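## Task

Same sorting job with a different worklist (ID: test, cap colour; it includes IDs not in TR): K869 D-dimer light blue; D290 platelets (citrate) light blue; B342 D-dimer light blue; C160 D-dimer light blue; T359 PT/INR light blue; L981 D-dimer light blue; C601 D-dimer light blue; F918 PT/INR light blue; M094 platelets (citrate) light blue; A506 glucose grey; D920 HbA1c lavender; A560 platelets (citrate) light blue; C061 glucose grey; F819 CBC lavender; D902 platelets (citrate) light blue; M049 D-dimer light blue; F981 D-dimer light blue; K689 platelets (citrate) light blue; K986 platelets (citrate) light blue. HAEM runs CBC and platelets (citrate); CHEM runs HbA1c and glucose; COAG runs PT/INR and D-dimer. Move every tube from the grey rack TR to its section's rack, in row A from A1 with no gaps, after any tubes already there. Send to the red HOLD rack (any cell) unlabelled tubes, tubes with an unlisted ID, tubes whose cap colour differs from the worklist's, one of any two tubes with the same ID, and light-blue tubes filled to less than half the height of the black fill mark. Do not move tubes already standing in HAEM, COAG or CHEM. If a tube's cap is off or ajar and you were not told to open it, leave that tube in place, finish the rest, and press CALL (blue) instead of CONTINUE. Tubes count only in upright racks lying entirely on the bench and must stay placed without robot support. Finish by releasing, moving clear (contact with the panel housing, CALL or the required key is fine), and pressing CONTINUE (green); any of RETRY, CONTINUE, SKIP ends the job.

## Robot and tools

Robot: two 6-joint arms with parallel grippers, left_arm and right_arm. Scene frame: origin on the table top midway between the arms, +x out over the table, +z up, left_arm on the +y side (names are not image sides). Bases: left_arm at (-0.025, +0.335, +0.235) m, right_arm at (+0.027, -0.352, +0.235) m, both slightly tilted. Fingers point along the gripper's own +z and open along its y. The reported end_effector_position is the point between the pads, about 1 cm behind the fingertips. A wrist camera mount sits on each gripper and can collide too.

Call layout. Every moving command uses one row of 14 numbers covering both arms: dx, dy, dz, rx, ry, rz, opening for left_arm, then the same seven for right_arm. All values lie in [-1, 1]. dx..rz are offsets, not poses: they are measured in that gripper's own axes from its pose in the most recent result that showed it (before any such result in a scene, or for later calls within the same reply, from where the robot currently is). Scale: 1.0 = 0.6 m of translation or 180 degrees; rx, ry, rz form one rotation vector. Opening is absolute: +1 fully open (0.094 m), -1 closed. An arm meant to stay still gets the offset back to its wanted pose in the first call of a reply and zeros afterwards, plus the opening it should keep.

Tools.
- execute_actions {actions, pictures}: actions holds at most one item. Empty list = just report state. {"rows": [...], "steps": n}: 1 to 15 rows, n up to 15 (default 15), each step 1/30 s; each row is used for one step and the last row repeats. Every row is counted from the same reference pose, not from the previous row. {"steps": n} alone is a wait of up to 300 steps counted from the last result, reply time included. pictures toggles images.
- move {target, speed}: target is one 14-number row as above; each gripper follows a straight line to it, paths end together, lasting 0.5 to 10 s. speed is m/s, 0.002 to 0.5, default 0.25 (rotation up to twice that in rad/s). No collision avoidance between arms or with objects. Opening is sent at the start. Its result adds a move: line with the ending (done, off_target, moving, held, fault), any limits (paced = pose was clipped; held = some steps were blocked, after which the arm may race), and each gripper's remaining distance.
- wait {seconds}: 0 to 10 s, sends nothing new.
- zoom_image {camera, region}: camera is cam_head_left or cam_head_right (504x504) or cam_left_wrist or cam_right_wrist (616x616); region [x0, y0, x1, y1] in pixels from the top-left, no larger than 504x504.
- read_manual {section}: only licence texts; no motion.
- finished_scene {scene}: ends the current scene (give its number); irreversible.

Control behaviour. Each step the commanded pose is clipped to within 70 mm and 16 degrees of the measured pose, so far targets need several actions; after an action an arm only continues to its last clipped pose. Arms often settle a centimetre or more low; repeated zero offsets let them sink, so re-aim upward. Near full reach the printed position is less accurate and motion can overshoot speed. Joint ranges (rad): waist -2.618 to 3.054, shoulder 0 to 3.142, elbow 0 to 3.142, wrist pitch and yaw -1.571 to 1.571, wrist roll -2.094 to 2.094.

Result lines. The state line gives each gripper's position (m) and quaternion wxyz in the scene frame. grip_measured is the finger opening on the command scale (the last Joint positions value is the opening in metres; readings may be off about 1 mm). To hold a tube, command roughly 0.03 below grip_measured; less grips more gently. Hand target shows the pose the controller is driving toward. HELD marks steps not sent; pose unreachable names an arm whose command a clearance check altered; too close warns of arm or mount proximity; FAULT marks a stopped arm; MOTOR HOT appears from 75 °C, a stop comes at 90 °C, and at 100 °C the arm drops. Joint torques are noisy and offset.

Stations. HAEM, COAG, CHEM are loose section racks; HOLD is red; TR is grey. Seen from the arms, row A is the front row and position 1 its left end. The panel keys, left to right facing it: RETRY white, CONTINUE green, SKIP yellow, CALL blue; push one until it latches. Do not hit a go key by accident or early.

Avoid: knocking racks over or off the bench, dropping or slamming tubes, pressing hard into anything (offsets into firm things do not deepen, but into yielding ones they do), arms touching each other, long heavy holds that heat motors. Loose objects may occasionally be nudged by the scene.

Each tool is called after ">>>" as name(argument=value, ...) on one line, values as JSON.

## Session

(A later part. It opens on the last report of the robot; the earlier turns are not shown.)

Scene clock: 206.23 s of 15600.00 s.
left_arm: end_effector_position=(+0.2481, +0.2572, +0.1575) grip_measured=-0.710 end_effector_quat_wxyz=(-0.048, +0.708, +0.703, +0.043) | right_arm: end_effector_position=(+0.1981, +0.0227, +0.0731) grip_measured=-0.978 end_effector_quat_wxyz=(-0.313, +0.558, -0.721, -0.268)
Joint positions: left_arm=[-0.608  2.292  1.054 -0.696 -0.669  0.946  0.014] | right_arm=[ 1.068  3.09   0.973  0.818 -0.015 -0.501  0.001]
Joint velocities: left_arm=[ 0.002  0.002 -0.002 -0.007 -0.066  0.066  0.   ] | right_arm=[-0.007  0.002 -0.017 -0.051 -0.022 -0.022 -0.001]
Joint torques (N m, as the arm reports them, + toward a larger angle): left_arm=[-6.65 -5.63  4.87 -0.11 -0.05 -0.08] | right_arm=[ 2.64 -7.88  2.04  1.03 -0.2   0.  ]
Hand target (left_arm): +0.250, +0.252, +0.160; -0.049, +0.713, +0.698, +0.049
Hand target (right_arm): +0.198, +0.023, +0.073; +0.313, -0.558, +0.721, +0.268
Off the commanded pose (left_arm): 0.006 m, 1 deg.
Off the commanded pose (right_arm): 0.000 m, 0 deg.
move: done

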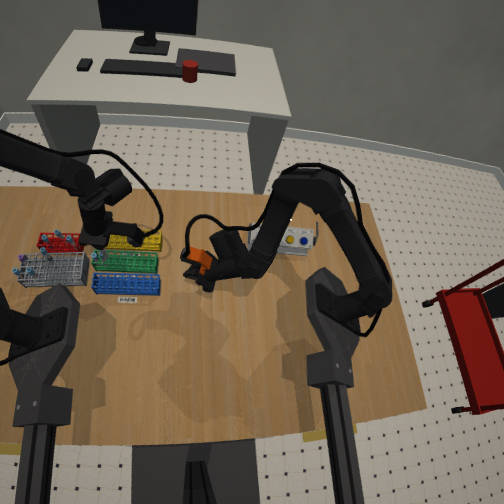

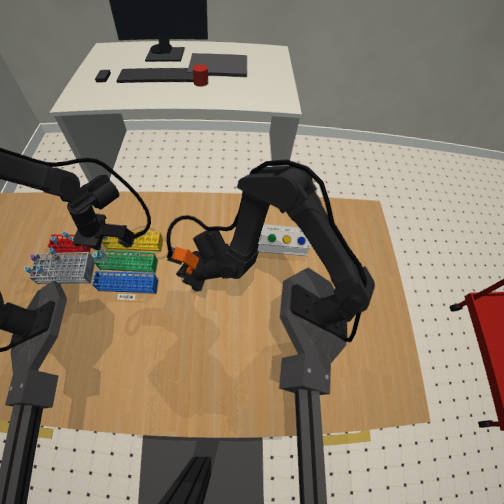

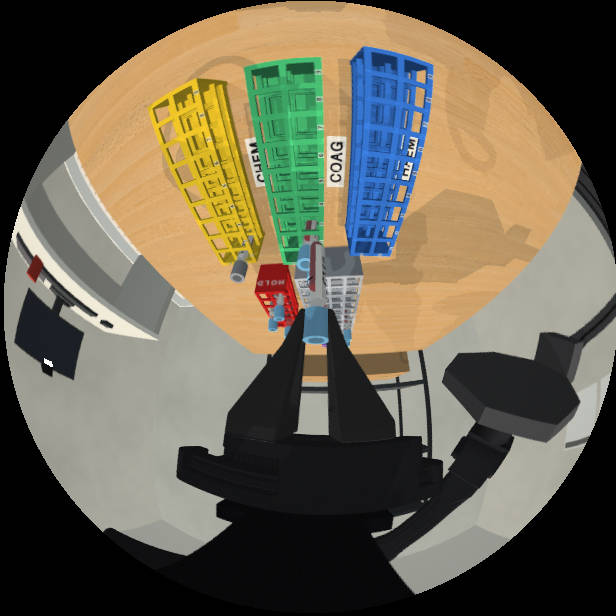

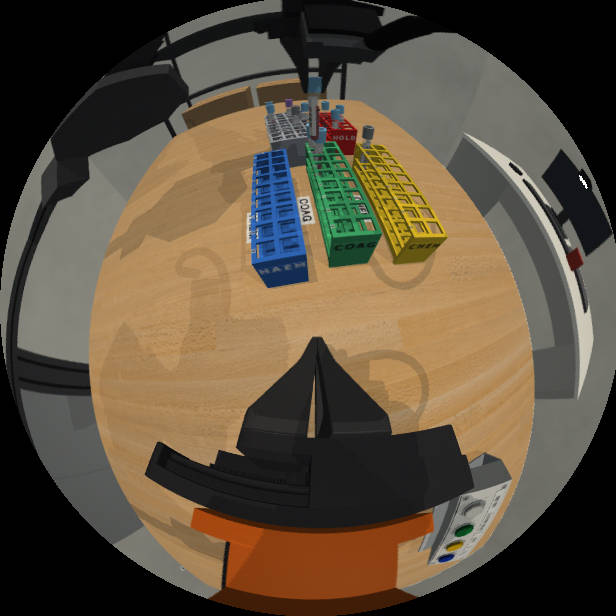

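>>> move(target=[-0.018,0,0.045,0.002,0,0.004,-0.73,0,0,0,0,0,0,-1], speed=0.05)

>>> zoom_image(camera="cam_left_wrist", region=[240,200,390,350])

Scene clock: 212.50 s of 15600.00 s.
left_arm: end_effector_position=(+0.2504, +0.2504, +0.1352) grip_measured=-0.710 end_effector_quat_wxyz=(-0.047, +0.709, +0.702, +0.040) | right_arm: end_effector_position=(+0.1981, +0.0227, +0.0731) grip_measured=-0.978 end_effector_quat_wxyz=(-0.313, +0.558, -0.721, -0.268)
Joint positions: left_arm=[-0.579  2.358  1.054 -0.606 -0.673  0.986  0.014] | right_arm=[ 1.068  3.09   0.973  0.818 -0.015 -0.501  0.001]
Joint velocities: left_arm=[-0.007  0.007 -0.007  0.022 -0.007 -0.007 -0.001] | right_arm=[-0.007 -0.007  0.007 -0.081 -0.095 -0.022  0.   ]
Joint torques (N m, as the arm reports them, + toward a larger angle): left_arm=[-5.05 -6.03  2.37  0.29 -0.13  0.07] | right_arm=[ 2.74 -7.94  1.96  1.06 -0.21 -0.02]
Hand target (left_arm): +0.247, +0.250, +0.129; -0.051, +0.712, +0.699, +0.040
Hand target (right_arm): +0.198, +0.023, +0.073; +0.313, -0.558, +0.721, +0.268
Off the commanded pose (left_arm): 0.006 m, 1 deg.
Off the commanded pose (right_arm): 0.000 m, 0 deg.
After step 90, 2.27 s passed at rest.
move: done

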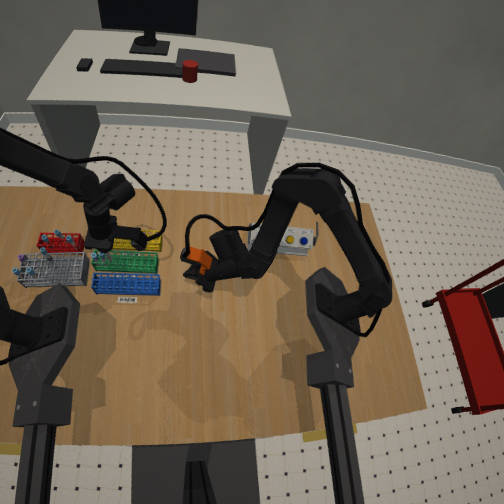

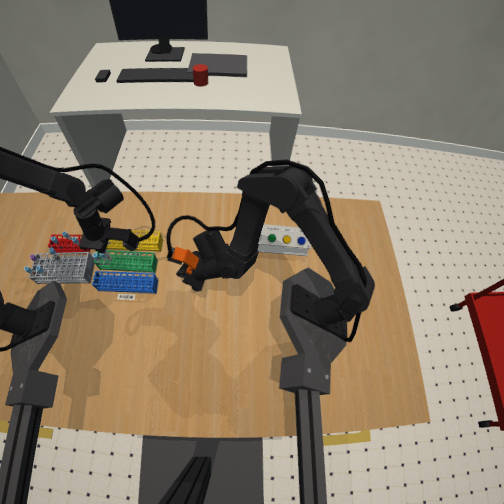

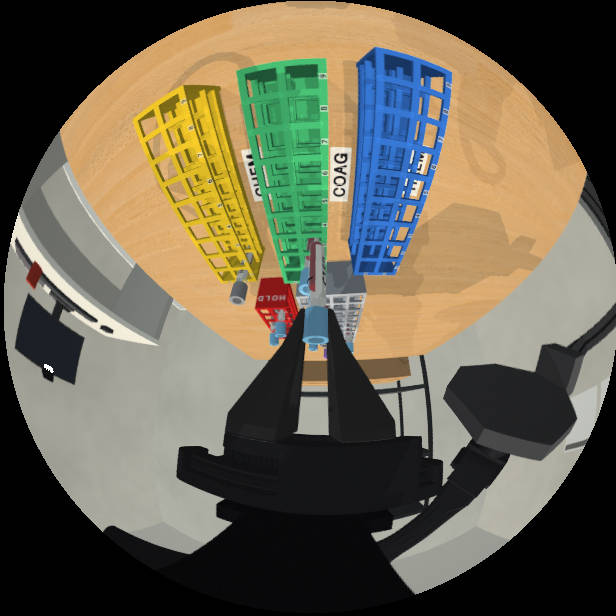

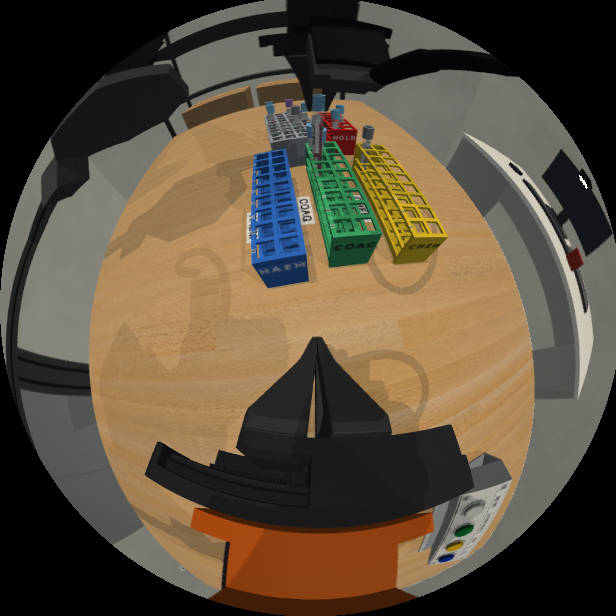

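Region (240, 200, 390, 350) of cam_left_wrist's 616x616 image, scaled by 3.360, with more detail than that image has.

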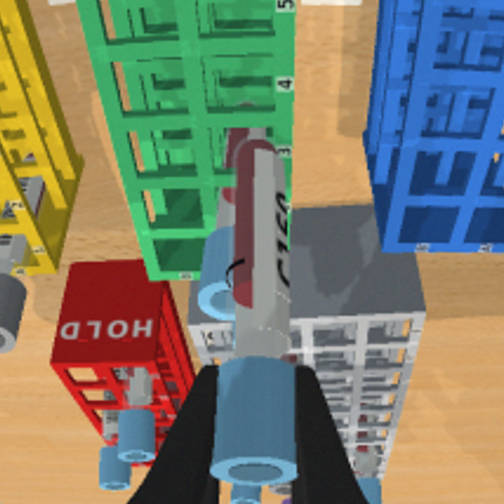

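>>> move(target=[0.008,0.005,0.012,-0.004,0.006,0.003,-0.73,0,0,0,0,0,0,-1], speed=0.04)

>>> zoom_image(camera="cam_left_wrist", region=[240,200,390,350])

Scene clock: 216.10 s of 15600.00 s.
left_arm: end_effector_position=(+0.2558, +0.2555, +0.1329) grip_measured=-0.710 end_effector_quat_wxyz=(-0.047, +0.710, +0.700, +0.050) | right_arm: end_effector_position=(+0.1981, +0.0227, +0.0731) grip_measured=-0.978 end_effector_quat_wxyz=(-0.313, +0.558, -0.721, -0.268)
Joint positions: left_arm=[-0.564  2.358  1.054 -0.589 -0.697  1.01   0.014] | right_arm=[ 1.068  3.09   0.973  0.818 -0.015 -0.501  0.001]
Joint velocities: left_arm=[ 0.002 -0.007  0.002  0.066 -0.007  0.022  0.002] | right_arm=[-0.007 -0.022  0.027 -0.051  0.007  0.007 -0.001]
Joint torques (N m, as the arm reports them, + toward a larger angle): left_arm=[-5.02 -6.69  2.14  0.29 -0.14  0.07] | right_arm=[ 2.71 -7.98  2.07  1.   -0.2  -0.03]
Hand target (left_arm): +0.253, +0.256, +0.129; -0.049, +0.713, +0.698, +0.051
Hand target (right_arm): +0.198, +0.023, +0.073; +0.313, -0.558, +0.721, +0.268
Off the commanded pose (left_arm): 0.005 m, 0 deg.
Off the commanded pose (right_arm): 0.000 m, 0 deg.
move: done

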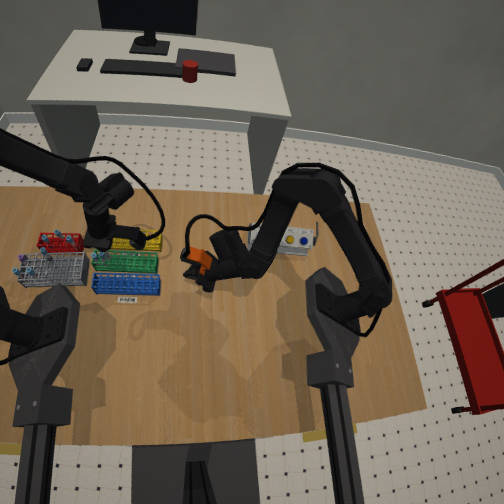

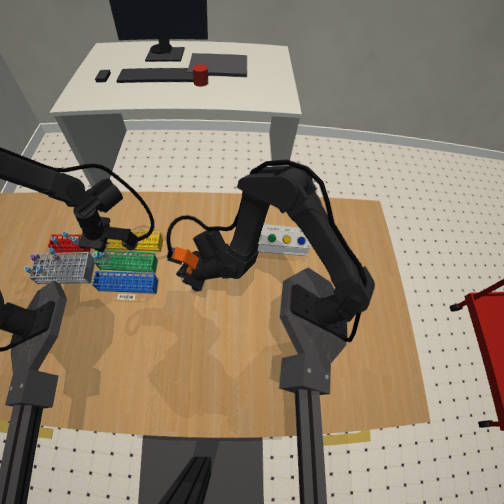

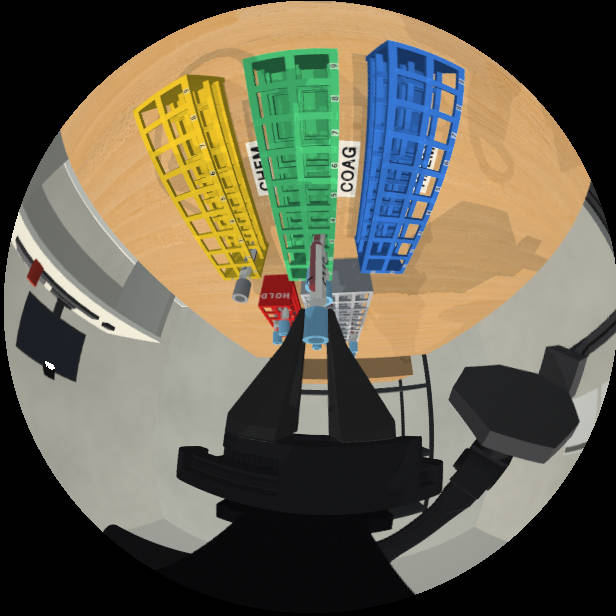

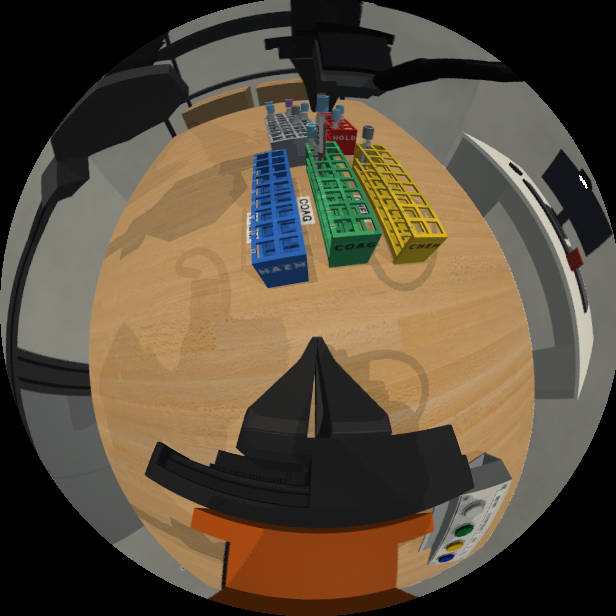

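Region (240, 200, 390, 350) of cam_left_wrist's 616x616 image, scaled by 3.360, with more detail than that image has.

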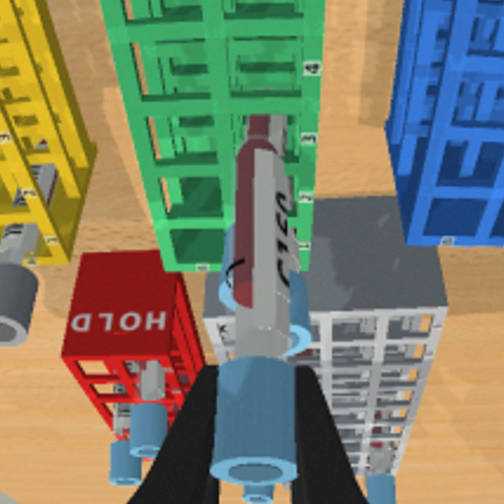

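>>> move(target=[-0.019,-0.017,0.083,0.008,0.002,0.004,-0.73,0,0,0,0,0,0,-1], speed=0.04)

Scene clock: 221.30 s of 15600.00 s.
left_arm: end_effector_position=(+0.2521, +0.2529, +0.0891) grip_measured=-0.711 end_effector_quat_wxyz=(-0.055, +0.710, +0.700, +0.048) | right_arm: end_effector_position=(+0.1981, +0.0227, +0.0731) grip_measured=-0.978 end_effector_quat_wxyz=(-0.313, +0.558, -0.721, -0.268)
Joint positions: left_arm=[-0.495  2.476  1.039 -0.421 -0.718  1.083  0.014] | right_arm=[ 1.068  3.09   0.973  0.818 -0.015 -0.501  0.001]
Joint velocities: left_arm=[ 0.007  0.007 -0.007 -0.095  0.051  0.007 -0.001] | right_arm=[-0.022  0.002 -0.002  0.022 -0.022 -0.007 -0.001]
Joint torques (N m, as the arm reports them, + toward a larger angle): left_arm=[-5.22 -6.15  1.29  0.36 -0.08  0.04] | right_arm=[ 2.74 -7.99  2.12  0.99 -0.22 -0.01]
Hand target (left_arm): +0.245, +0.252, +0.082; -0.059, +0.714, +0.696, +0.043
Hand target (right_arm): +0.198, +0.023, +0.073; +0.313, -0.558, +0.721, +0.268
Off the commanded pose (left_arm): 0.010 m, 1 deg.
Off the commanded pose (right_arm): 0.000 m, 0 deg.
After step 90, 0.60 s passed at rest.
move: done

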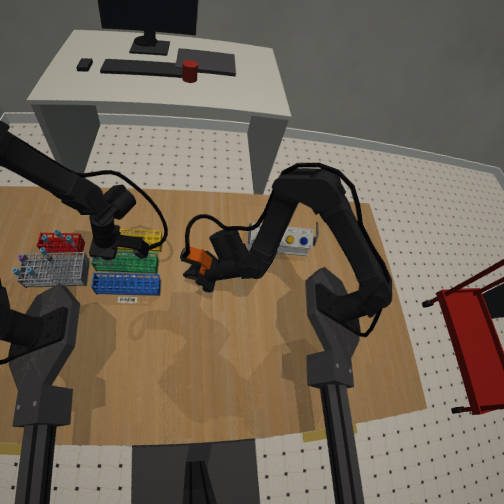

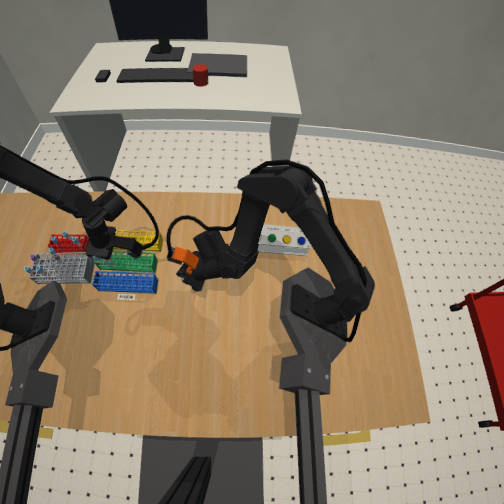

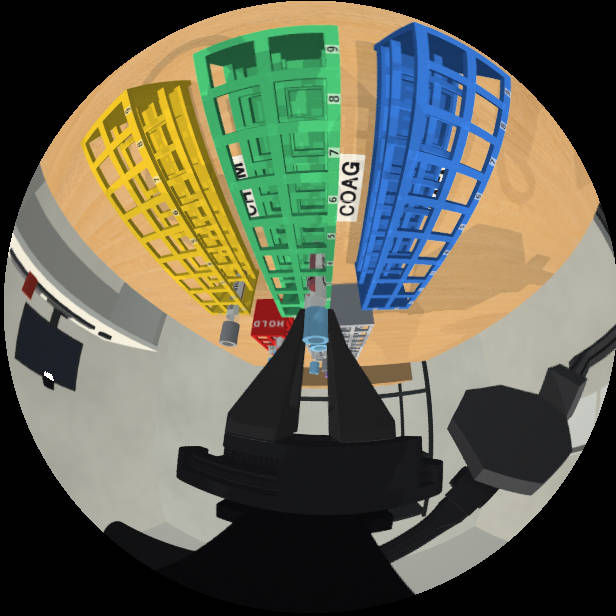

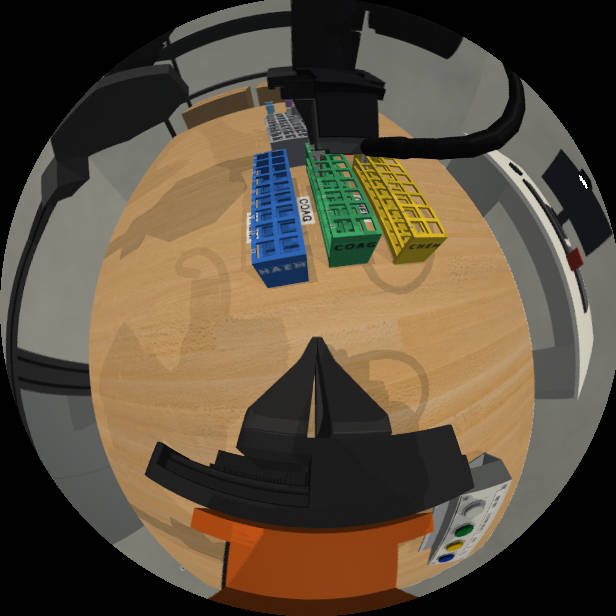

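>>> execute_actions(actions=[])

>>> execute_actions(actions=[{"rows":[[0,0,0,0,0,0,-0.4,0,0,0,0,0,0,-1]],"steps":5}], pictures=false)

>>> move(target=[0,0.012,-0.09,-0.003,-0.046,0,-0.4,0,0,0,0,0,0,-1], speed=0.15)

Scene clock: 255.37 s of 15600.00 s.
left_arm: end_effector_position=(+0.2523, +0.2528, +0.0891) grip_measured=-0.711 end_effector_quat_wxyz=(-0.055, +0.710, +0.700, +0.048) | right_arm: end_effector_position=(+0.1981, +0.0227, +0.0731) grip_measured=-0.978 end_effector_quat_wxyz=(-0.313, +0.558, -0.721, -0.268)
Joint positions: left_arm=[-0.495  2.476  1.039 -0.42  -0.718  1.085  0.014] | right_arm=[ 1.068  3.09   0.973  0.818 -0.015 -0.501  0.001]
Joint velocities: left_arm=[-0.002 -0.007  0.012 -0.022 -0.022  0.022 -0.001] | right_arm=[ 0.007 -0.007 -0.012 -0.051  0.007 -0.022 -0.   ]
Joint torques (N m, as the arm reports them, + toward a larger angle): left_arm=[-5.25 -6.12  1.32  0.34 -0.06  0.03] | right_arm=[ 2.7  -7.94  2.14  1.02 -0.22 -0.01]
Hand target (left_arm): +0.245, +0.252, +0.082; -0.059, +0.714, +0.696, +0.043
Hand target (right_arm): +0.198, +0.023, +0.073; +0.313, -0.558, +0.721, +0.268
Off the commanded pose (left_arm): 0.010 m, 1 deg.
Off the commanded pose (right_arm): 0.000 m, 0 deg.
Steps of this call (steps 1 to 90: nothing new was sent; then 31.07 s passed at rest). Readings (end_effector_position):
1: left_arm (+0.2522, +0.2529, +0.0891) | right_arm (+0.1981, +0.0227, +0.0731)
2: left_arm (+0.2522, +0.2528, +0.0891) | right_arm (+0.1981, +0.0227, +0.0731)
4: left_arm (+0.2523, +0.2528, +0.0891) | right_arm (+0.1981, +0.0227, +0.0731)
8: left_arm (+0.2523, +0.2528, +0.0891) | right_arm (+0.1981, +0.0227, +0.0731)
90: the state above

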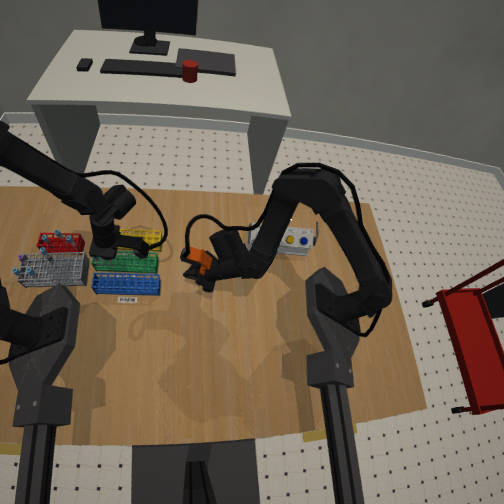

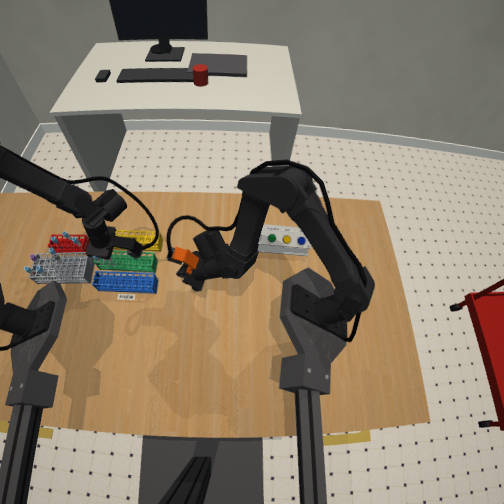

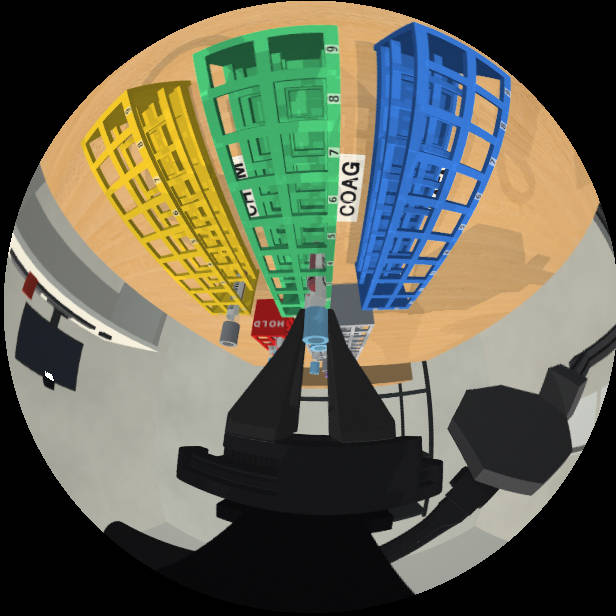

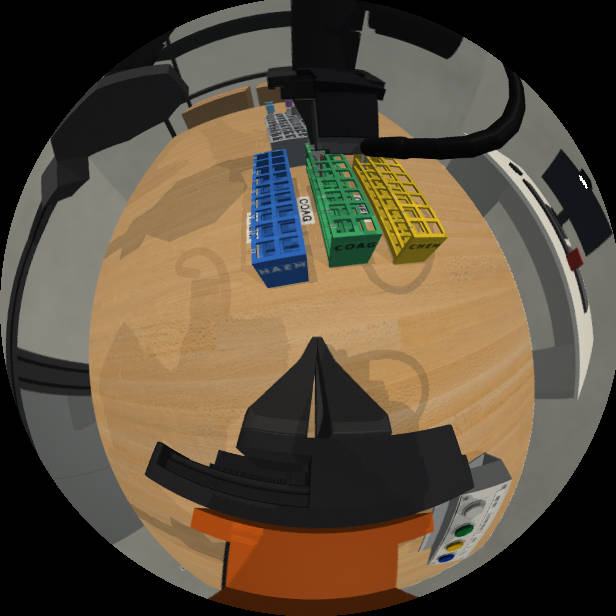

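Scene clock: 255.53 s of 15600.00 s.
left_arm: end_effector_position=(+0.2523, +0.2529, +0.0891) grip_measured=-0.402 end_effector_quat_wxyz=(-0.055, +0.710, +0.700, +0.048) | right_arm: end_effector_position=(+0.1981, +0.0227, +0.0731) grip_measured=-0.978 end_effector_quat_wxyz=(-0.313, +0.558, -0.721, -0.268)
Joint positions: left_arm=[-0.495  2.476  1.039 -0.42  -0.718  1.085  0.028] | right_arm=[ 1.068  3.09   0.973  0.818 -0.015 -0.501  0.001]
Joint velocities: left_arm=[-0.002  0.012 -0.022  0.051  0.022  0.037  0.   ] | right_arm=[ 0.017 -0.007  0.007  0.022 -0.095 -0.022 -0.002]
Joint torques (N m, as the arm reports them, + toward a larger angle): left_arm=[-5.33 -7.55  2.4   0.1  -0.1   0.02] | right_arm=[ 2.66 -7.96  2.04  1.03 -0.21 -0.01]
Hand target (left_arm): +0.252, +0.253, +0.089; -0.055, +0.710, +0.700, +0.048
Hand target (right_arm): +0.198, +0.023, +0.073; +0.313, -0.558, +0.721, +0.268
Off the commanded pose (left_arm): 0.000 m, 0 deg.
Off the commanded pose (right_arm): 0.000 m, 0 deg.
Steps of this call (steps 1 to 5: all 5 steps of this action). Readings (end_effector_position):
1: left_arm (+0.2523, +0.2529, +0.0891) | right_arm (+0.1981, +0.0227, +0.0731)
2: left_arm (+0.2523, +0.2529, +0.0891) | right_arm (+0.1981, +0.0227, +0.0731)
4: left_arm (+0.2523, +0.2529, +0.0891) | right_arm (+0.1981, +0.0227, +0.0731)
5: the state above

Scene clock: 256.80 s of 15600.00 s.
left_arm: end_effector_position=(+0.2664, +0.2491, +0.1362) grip_measured=-0.402 end_effector_quat_wxyz=(-0.004, +0.705, +0.709, +0.008) | right_arm: end_effector_position=(+0.1981, +0.0227, +0.0731) grip_measured=-0.978 end_effector_quat_wxyz=(-0.313, +0.558, -0.721, -0.268)
Joint positions: left_arm=[-0.524  2.302  1.039 -0.524 -0.603  1.085  0.028] | right_arm=[ 1.068  3.09   0.973  0.818 -0.015 -0.501  0.001]
Joint velocities: left_arm=[-0.002 -0.002 -0.012 -0.037 -0.007 -0.051 -0.   ] | right_arm=[-0.012  0.002  0.007 -0.007 -0.051  0.007 -0.001]
Joint torques (N m, as the arm reports them, + toward a larger angle): left_arm=[-6.88 -8.24  2.77  0.02  0.17 -0.04] | right_arm=[ 2.78 -7.95  2.02  1.04 -0.18 -0.01]
Hand target (left_arm): +0.261, +0.245, +0.142; -0.001, +0.712, +0.702, -0.001
Hand target (right_arm): +0.198, +0.023, +0.073; +0.313, -0.558, +0.721, +0.268
Off the commanded pose (left_arm): 0.010 m, 2 deg.
Off the commanded pose (right_arm): 0.000 m, 0 deg.
move: done

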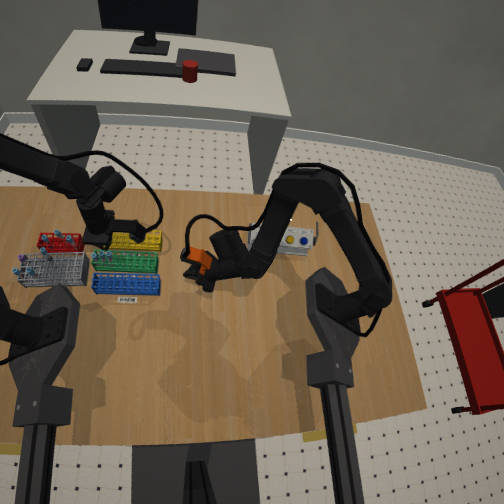

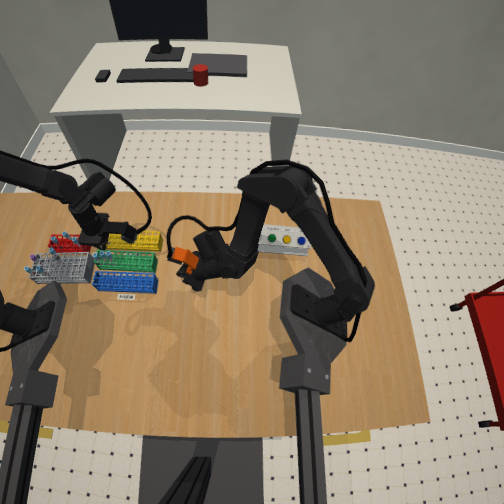

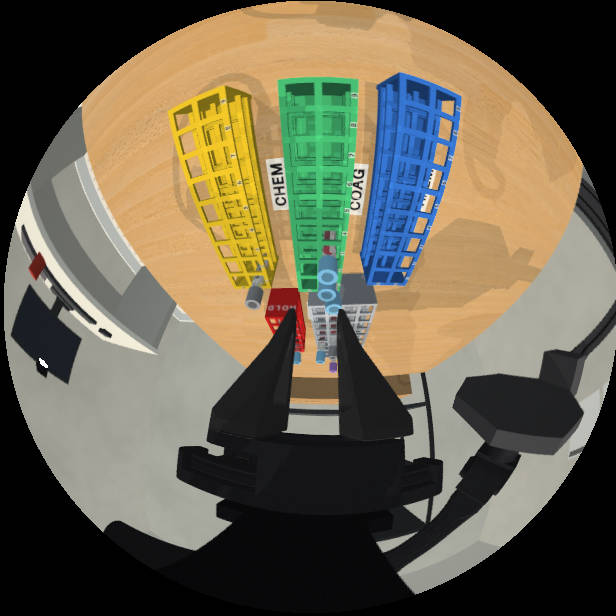

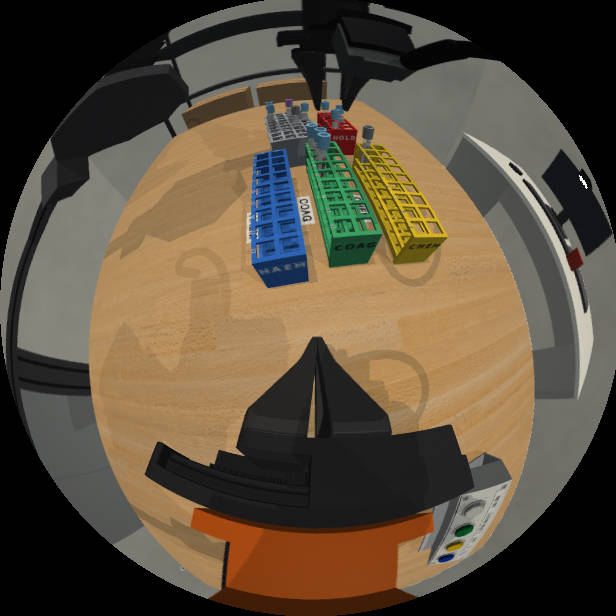

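>>> zoom_image(camera="cam_left_wrist", region=[220,220,360,320])

>>> move(target=[0.305,-0.04,-0.01,0.002,-0.005,0.002,-0.4,0,0,0,0,0,0,-1])

Region (220, 220, 360, 320) of cam_left_wrist's 616x616 image, scaled by 3.600, with more detail than that image has; it fills the top 360 rows of this view, and the rest is white.

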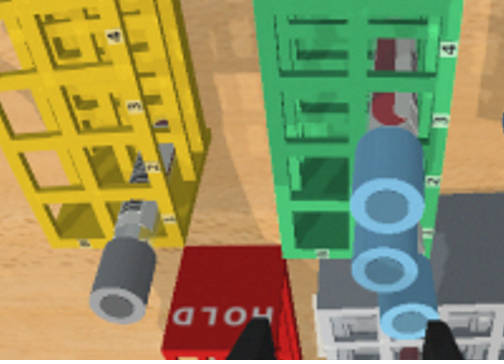

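Scene clock: 261.67 s of 15600.00 s.
left_arm: end_effector_position=(+0.2469, +0.4382, +0.1436) grip_measured=-0.402 end_effector_quat_wxyz=(-0.015, +0.705, +0.709, +0.005) | right_arm: end_effector_position=(+0.1981, +0.0227, +0.0731) grip_measured=-0.978 end_effector_quat_wxyz=(-0.313, +0.558, -0.721, -0.268)
Joint positions: left_arm=[-0.023  1.753  0.803 -0.499 -0.636  1.688  0.028] | right_arm=[ 1.068  3.09   0.973  0.818 -0.015 -0.501  0.001]
Joint velocities: left_arm=[-0.027 -0.007  0.002  0.081  0.051 -0.007  0.001] | right_arm=[ 0.002 -0.007 -0.017 -0.037  0.022  0.022  0.   ]
Joint torques (N m, as the arm reports them, + toward a larger angle): left_arm=[-4.1  -6.88  1.81  0.3   0.09  0.  ] | right_arm=[ 2.68 -7.95  2.04  1.02 -0.19 -0.01]
Hand target (left_arm): +0.245, +0.435, +0.145; -0.004, +0.707, +0.707, +0.001
Hand target (right_arm): +0.198, +0.023, +0.073; +0.313, -0.558, +0.721, +0.268
Off the commanded pose (left_arm): 0.009 m, 2 deg.
Off the commanded pose (right_arm): 0.000 m, 0 deg.
After step 90, 0.43 s passed at rest.
move: done

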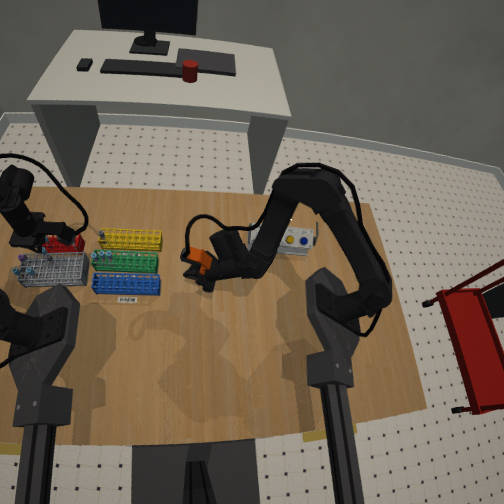

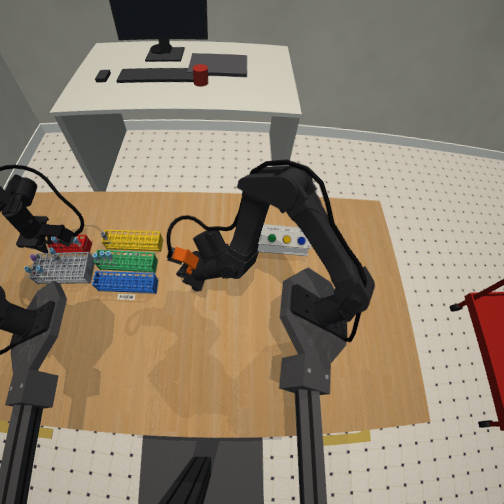

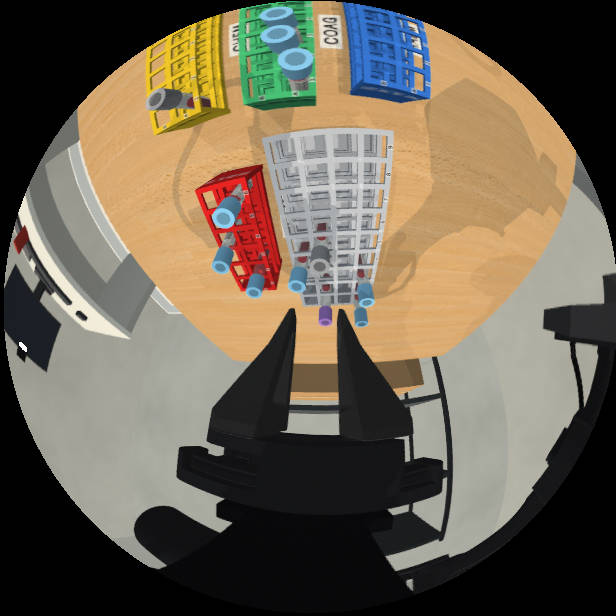

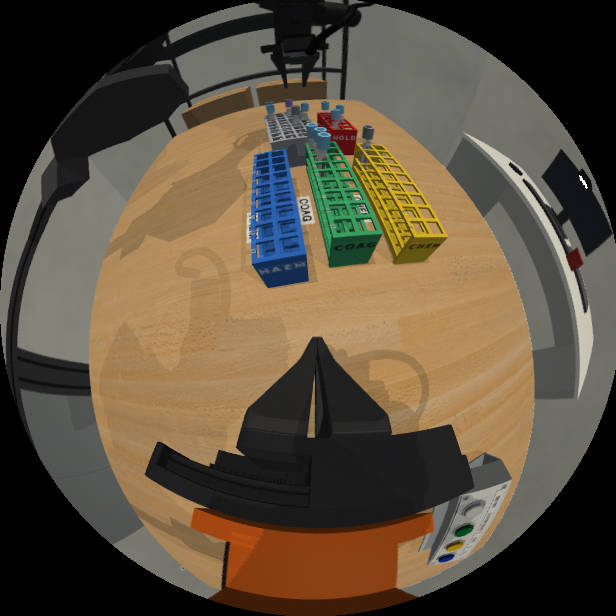

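>>> move(target=[-0.022,-0.014,0.113,0,-0.016,0.005,-0.4,0,0,0,0,0,0,-1], speed=0.08)

Scene clock: 265.60 s of 15600.00 s.
left_arm: end_effector_position=(+0.2436, +0.4354, +0.0809) grip_measured=-0.402 end_effector_quat_wxyz=(-0.003, +0.705, +0.709, +0.001) | right_arm: end_effector_position=(+0.1981, +0.0227, +0.0731) grip_measured=-0.978 end_effector_quat_wxyz=(-0.313, +0.558, -0.721, -0.268)
Joint positions: left_arm=[ 0.114  1.916  0.726 -0.155 -0.587  1.857  0.028] | right_arm=[ 1.068  3.09   0.973  0.818 -0.015 -0.501  0.001]
Joint velocities: left_arm=[-0.007 -0.012 -0.012  0.022 -0.051 -0.007 -0.001] | right_arm=[ 0.012 -0.022 -0.012  0.007  0.037 -0.051  0.   ]
Joint torques (N m, as the arm reports them, + toward a larger angle): left_arm=[-3.89 -4.82  0.71  0.32  0.17  0.06] | right_arm=[ 2.63 -7.97  2.07  1.04 -0.21 -0.01]
Hand target (left_arm): +0.236, +0.427, +0.076; +0.001, +0.711, +0.703, -0.014
Hand target (right_arm): +0.198, +0.023, +0.073; +0.313, -0.558, +0.721, +0.268
Off the commanded pose (left_arm): 0.012 m, 2 deg.
Off the commanded pose (right_arm): 0.000 m, 0 deg.
move: off_target (left_arm)

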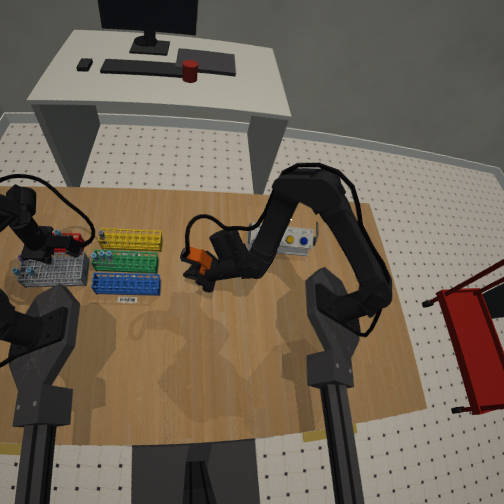

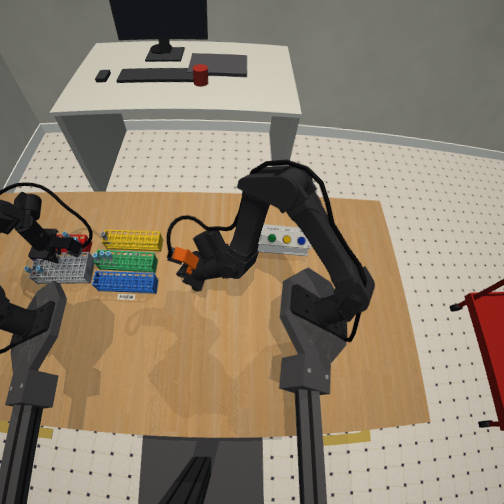

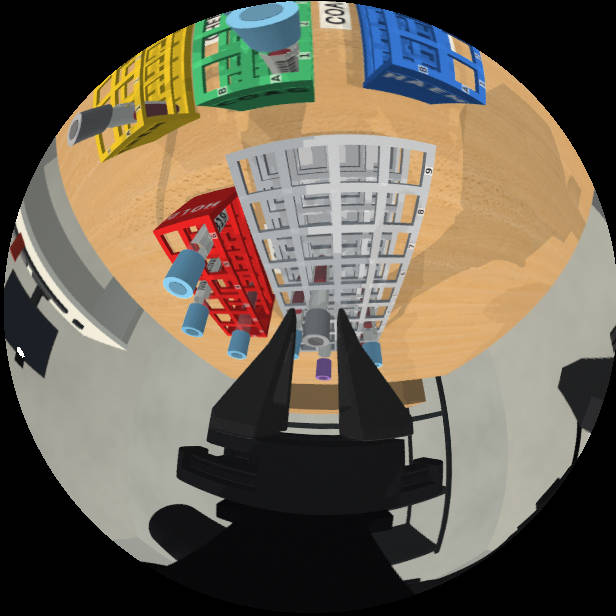

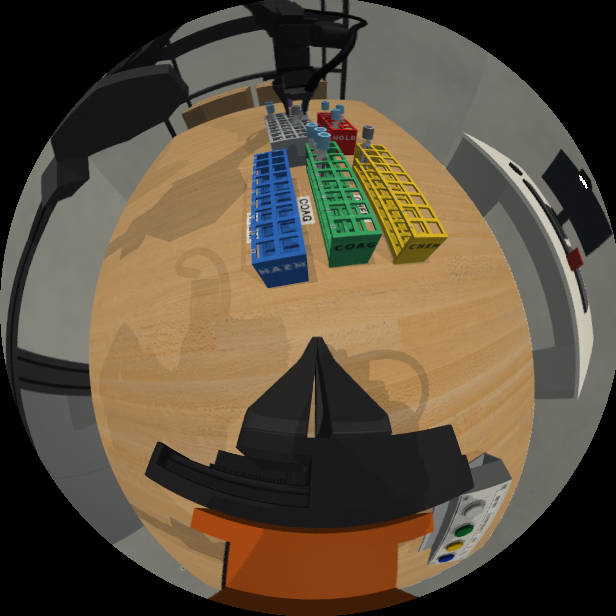

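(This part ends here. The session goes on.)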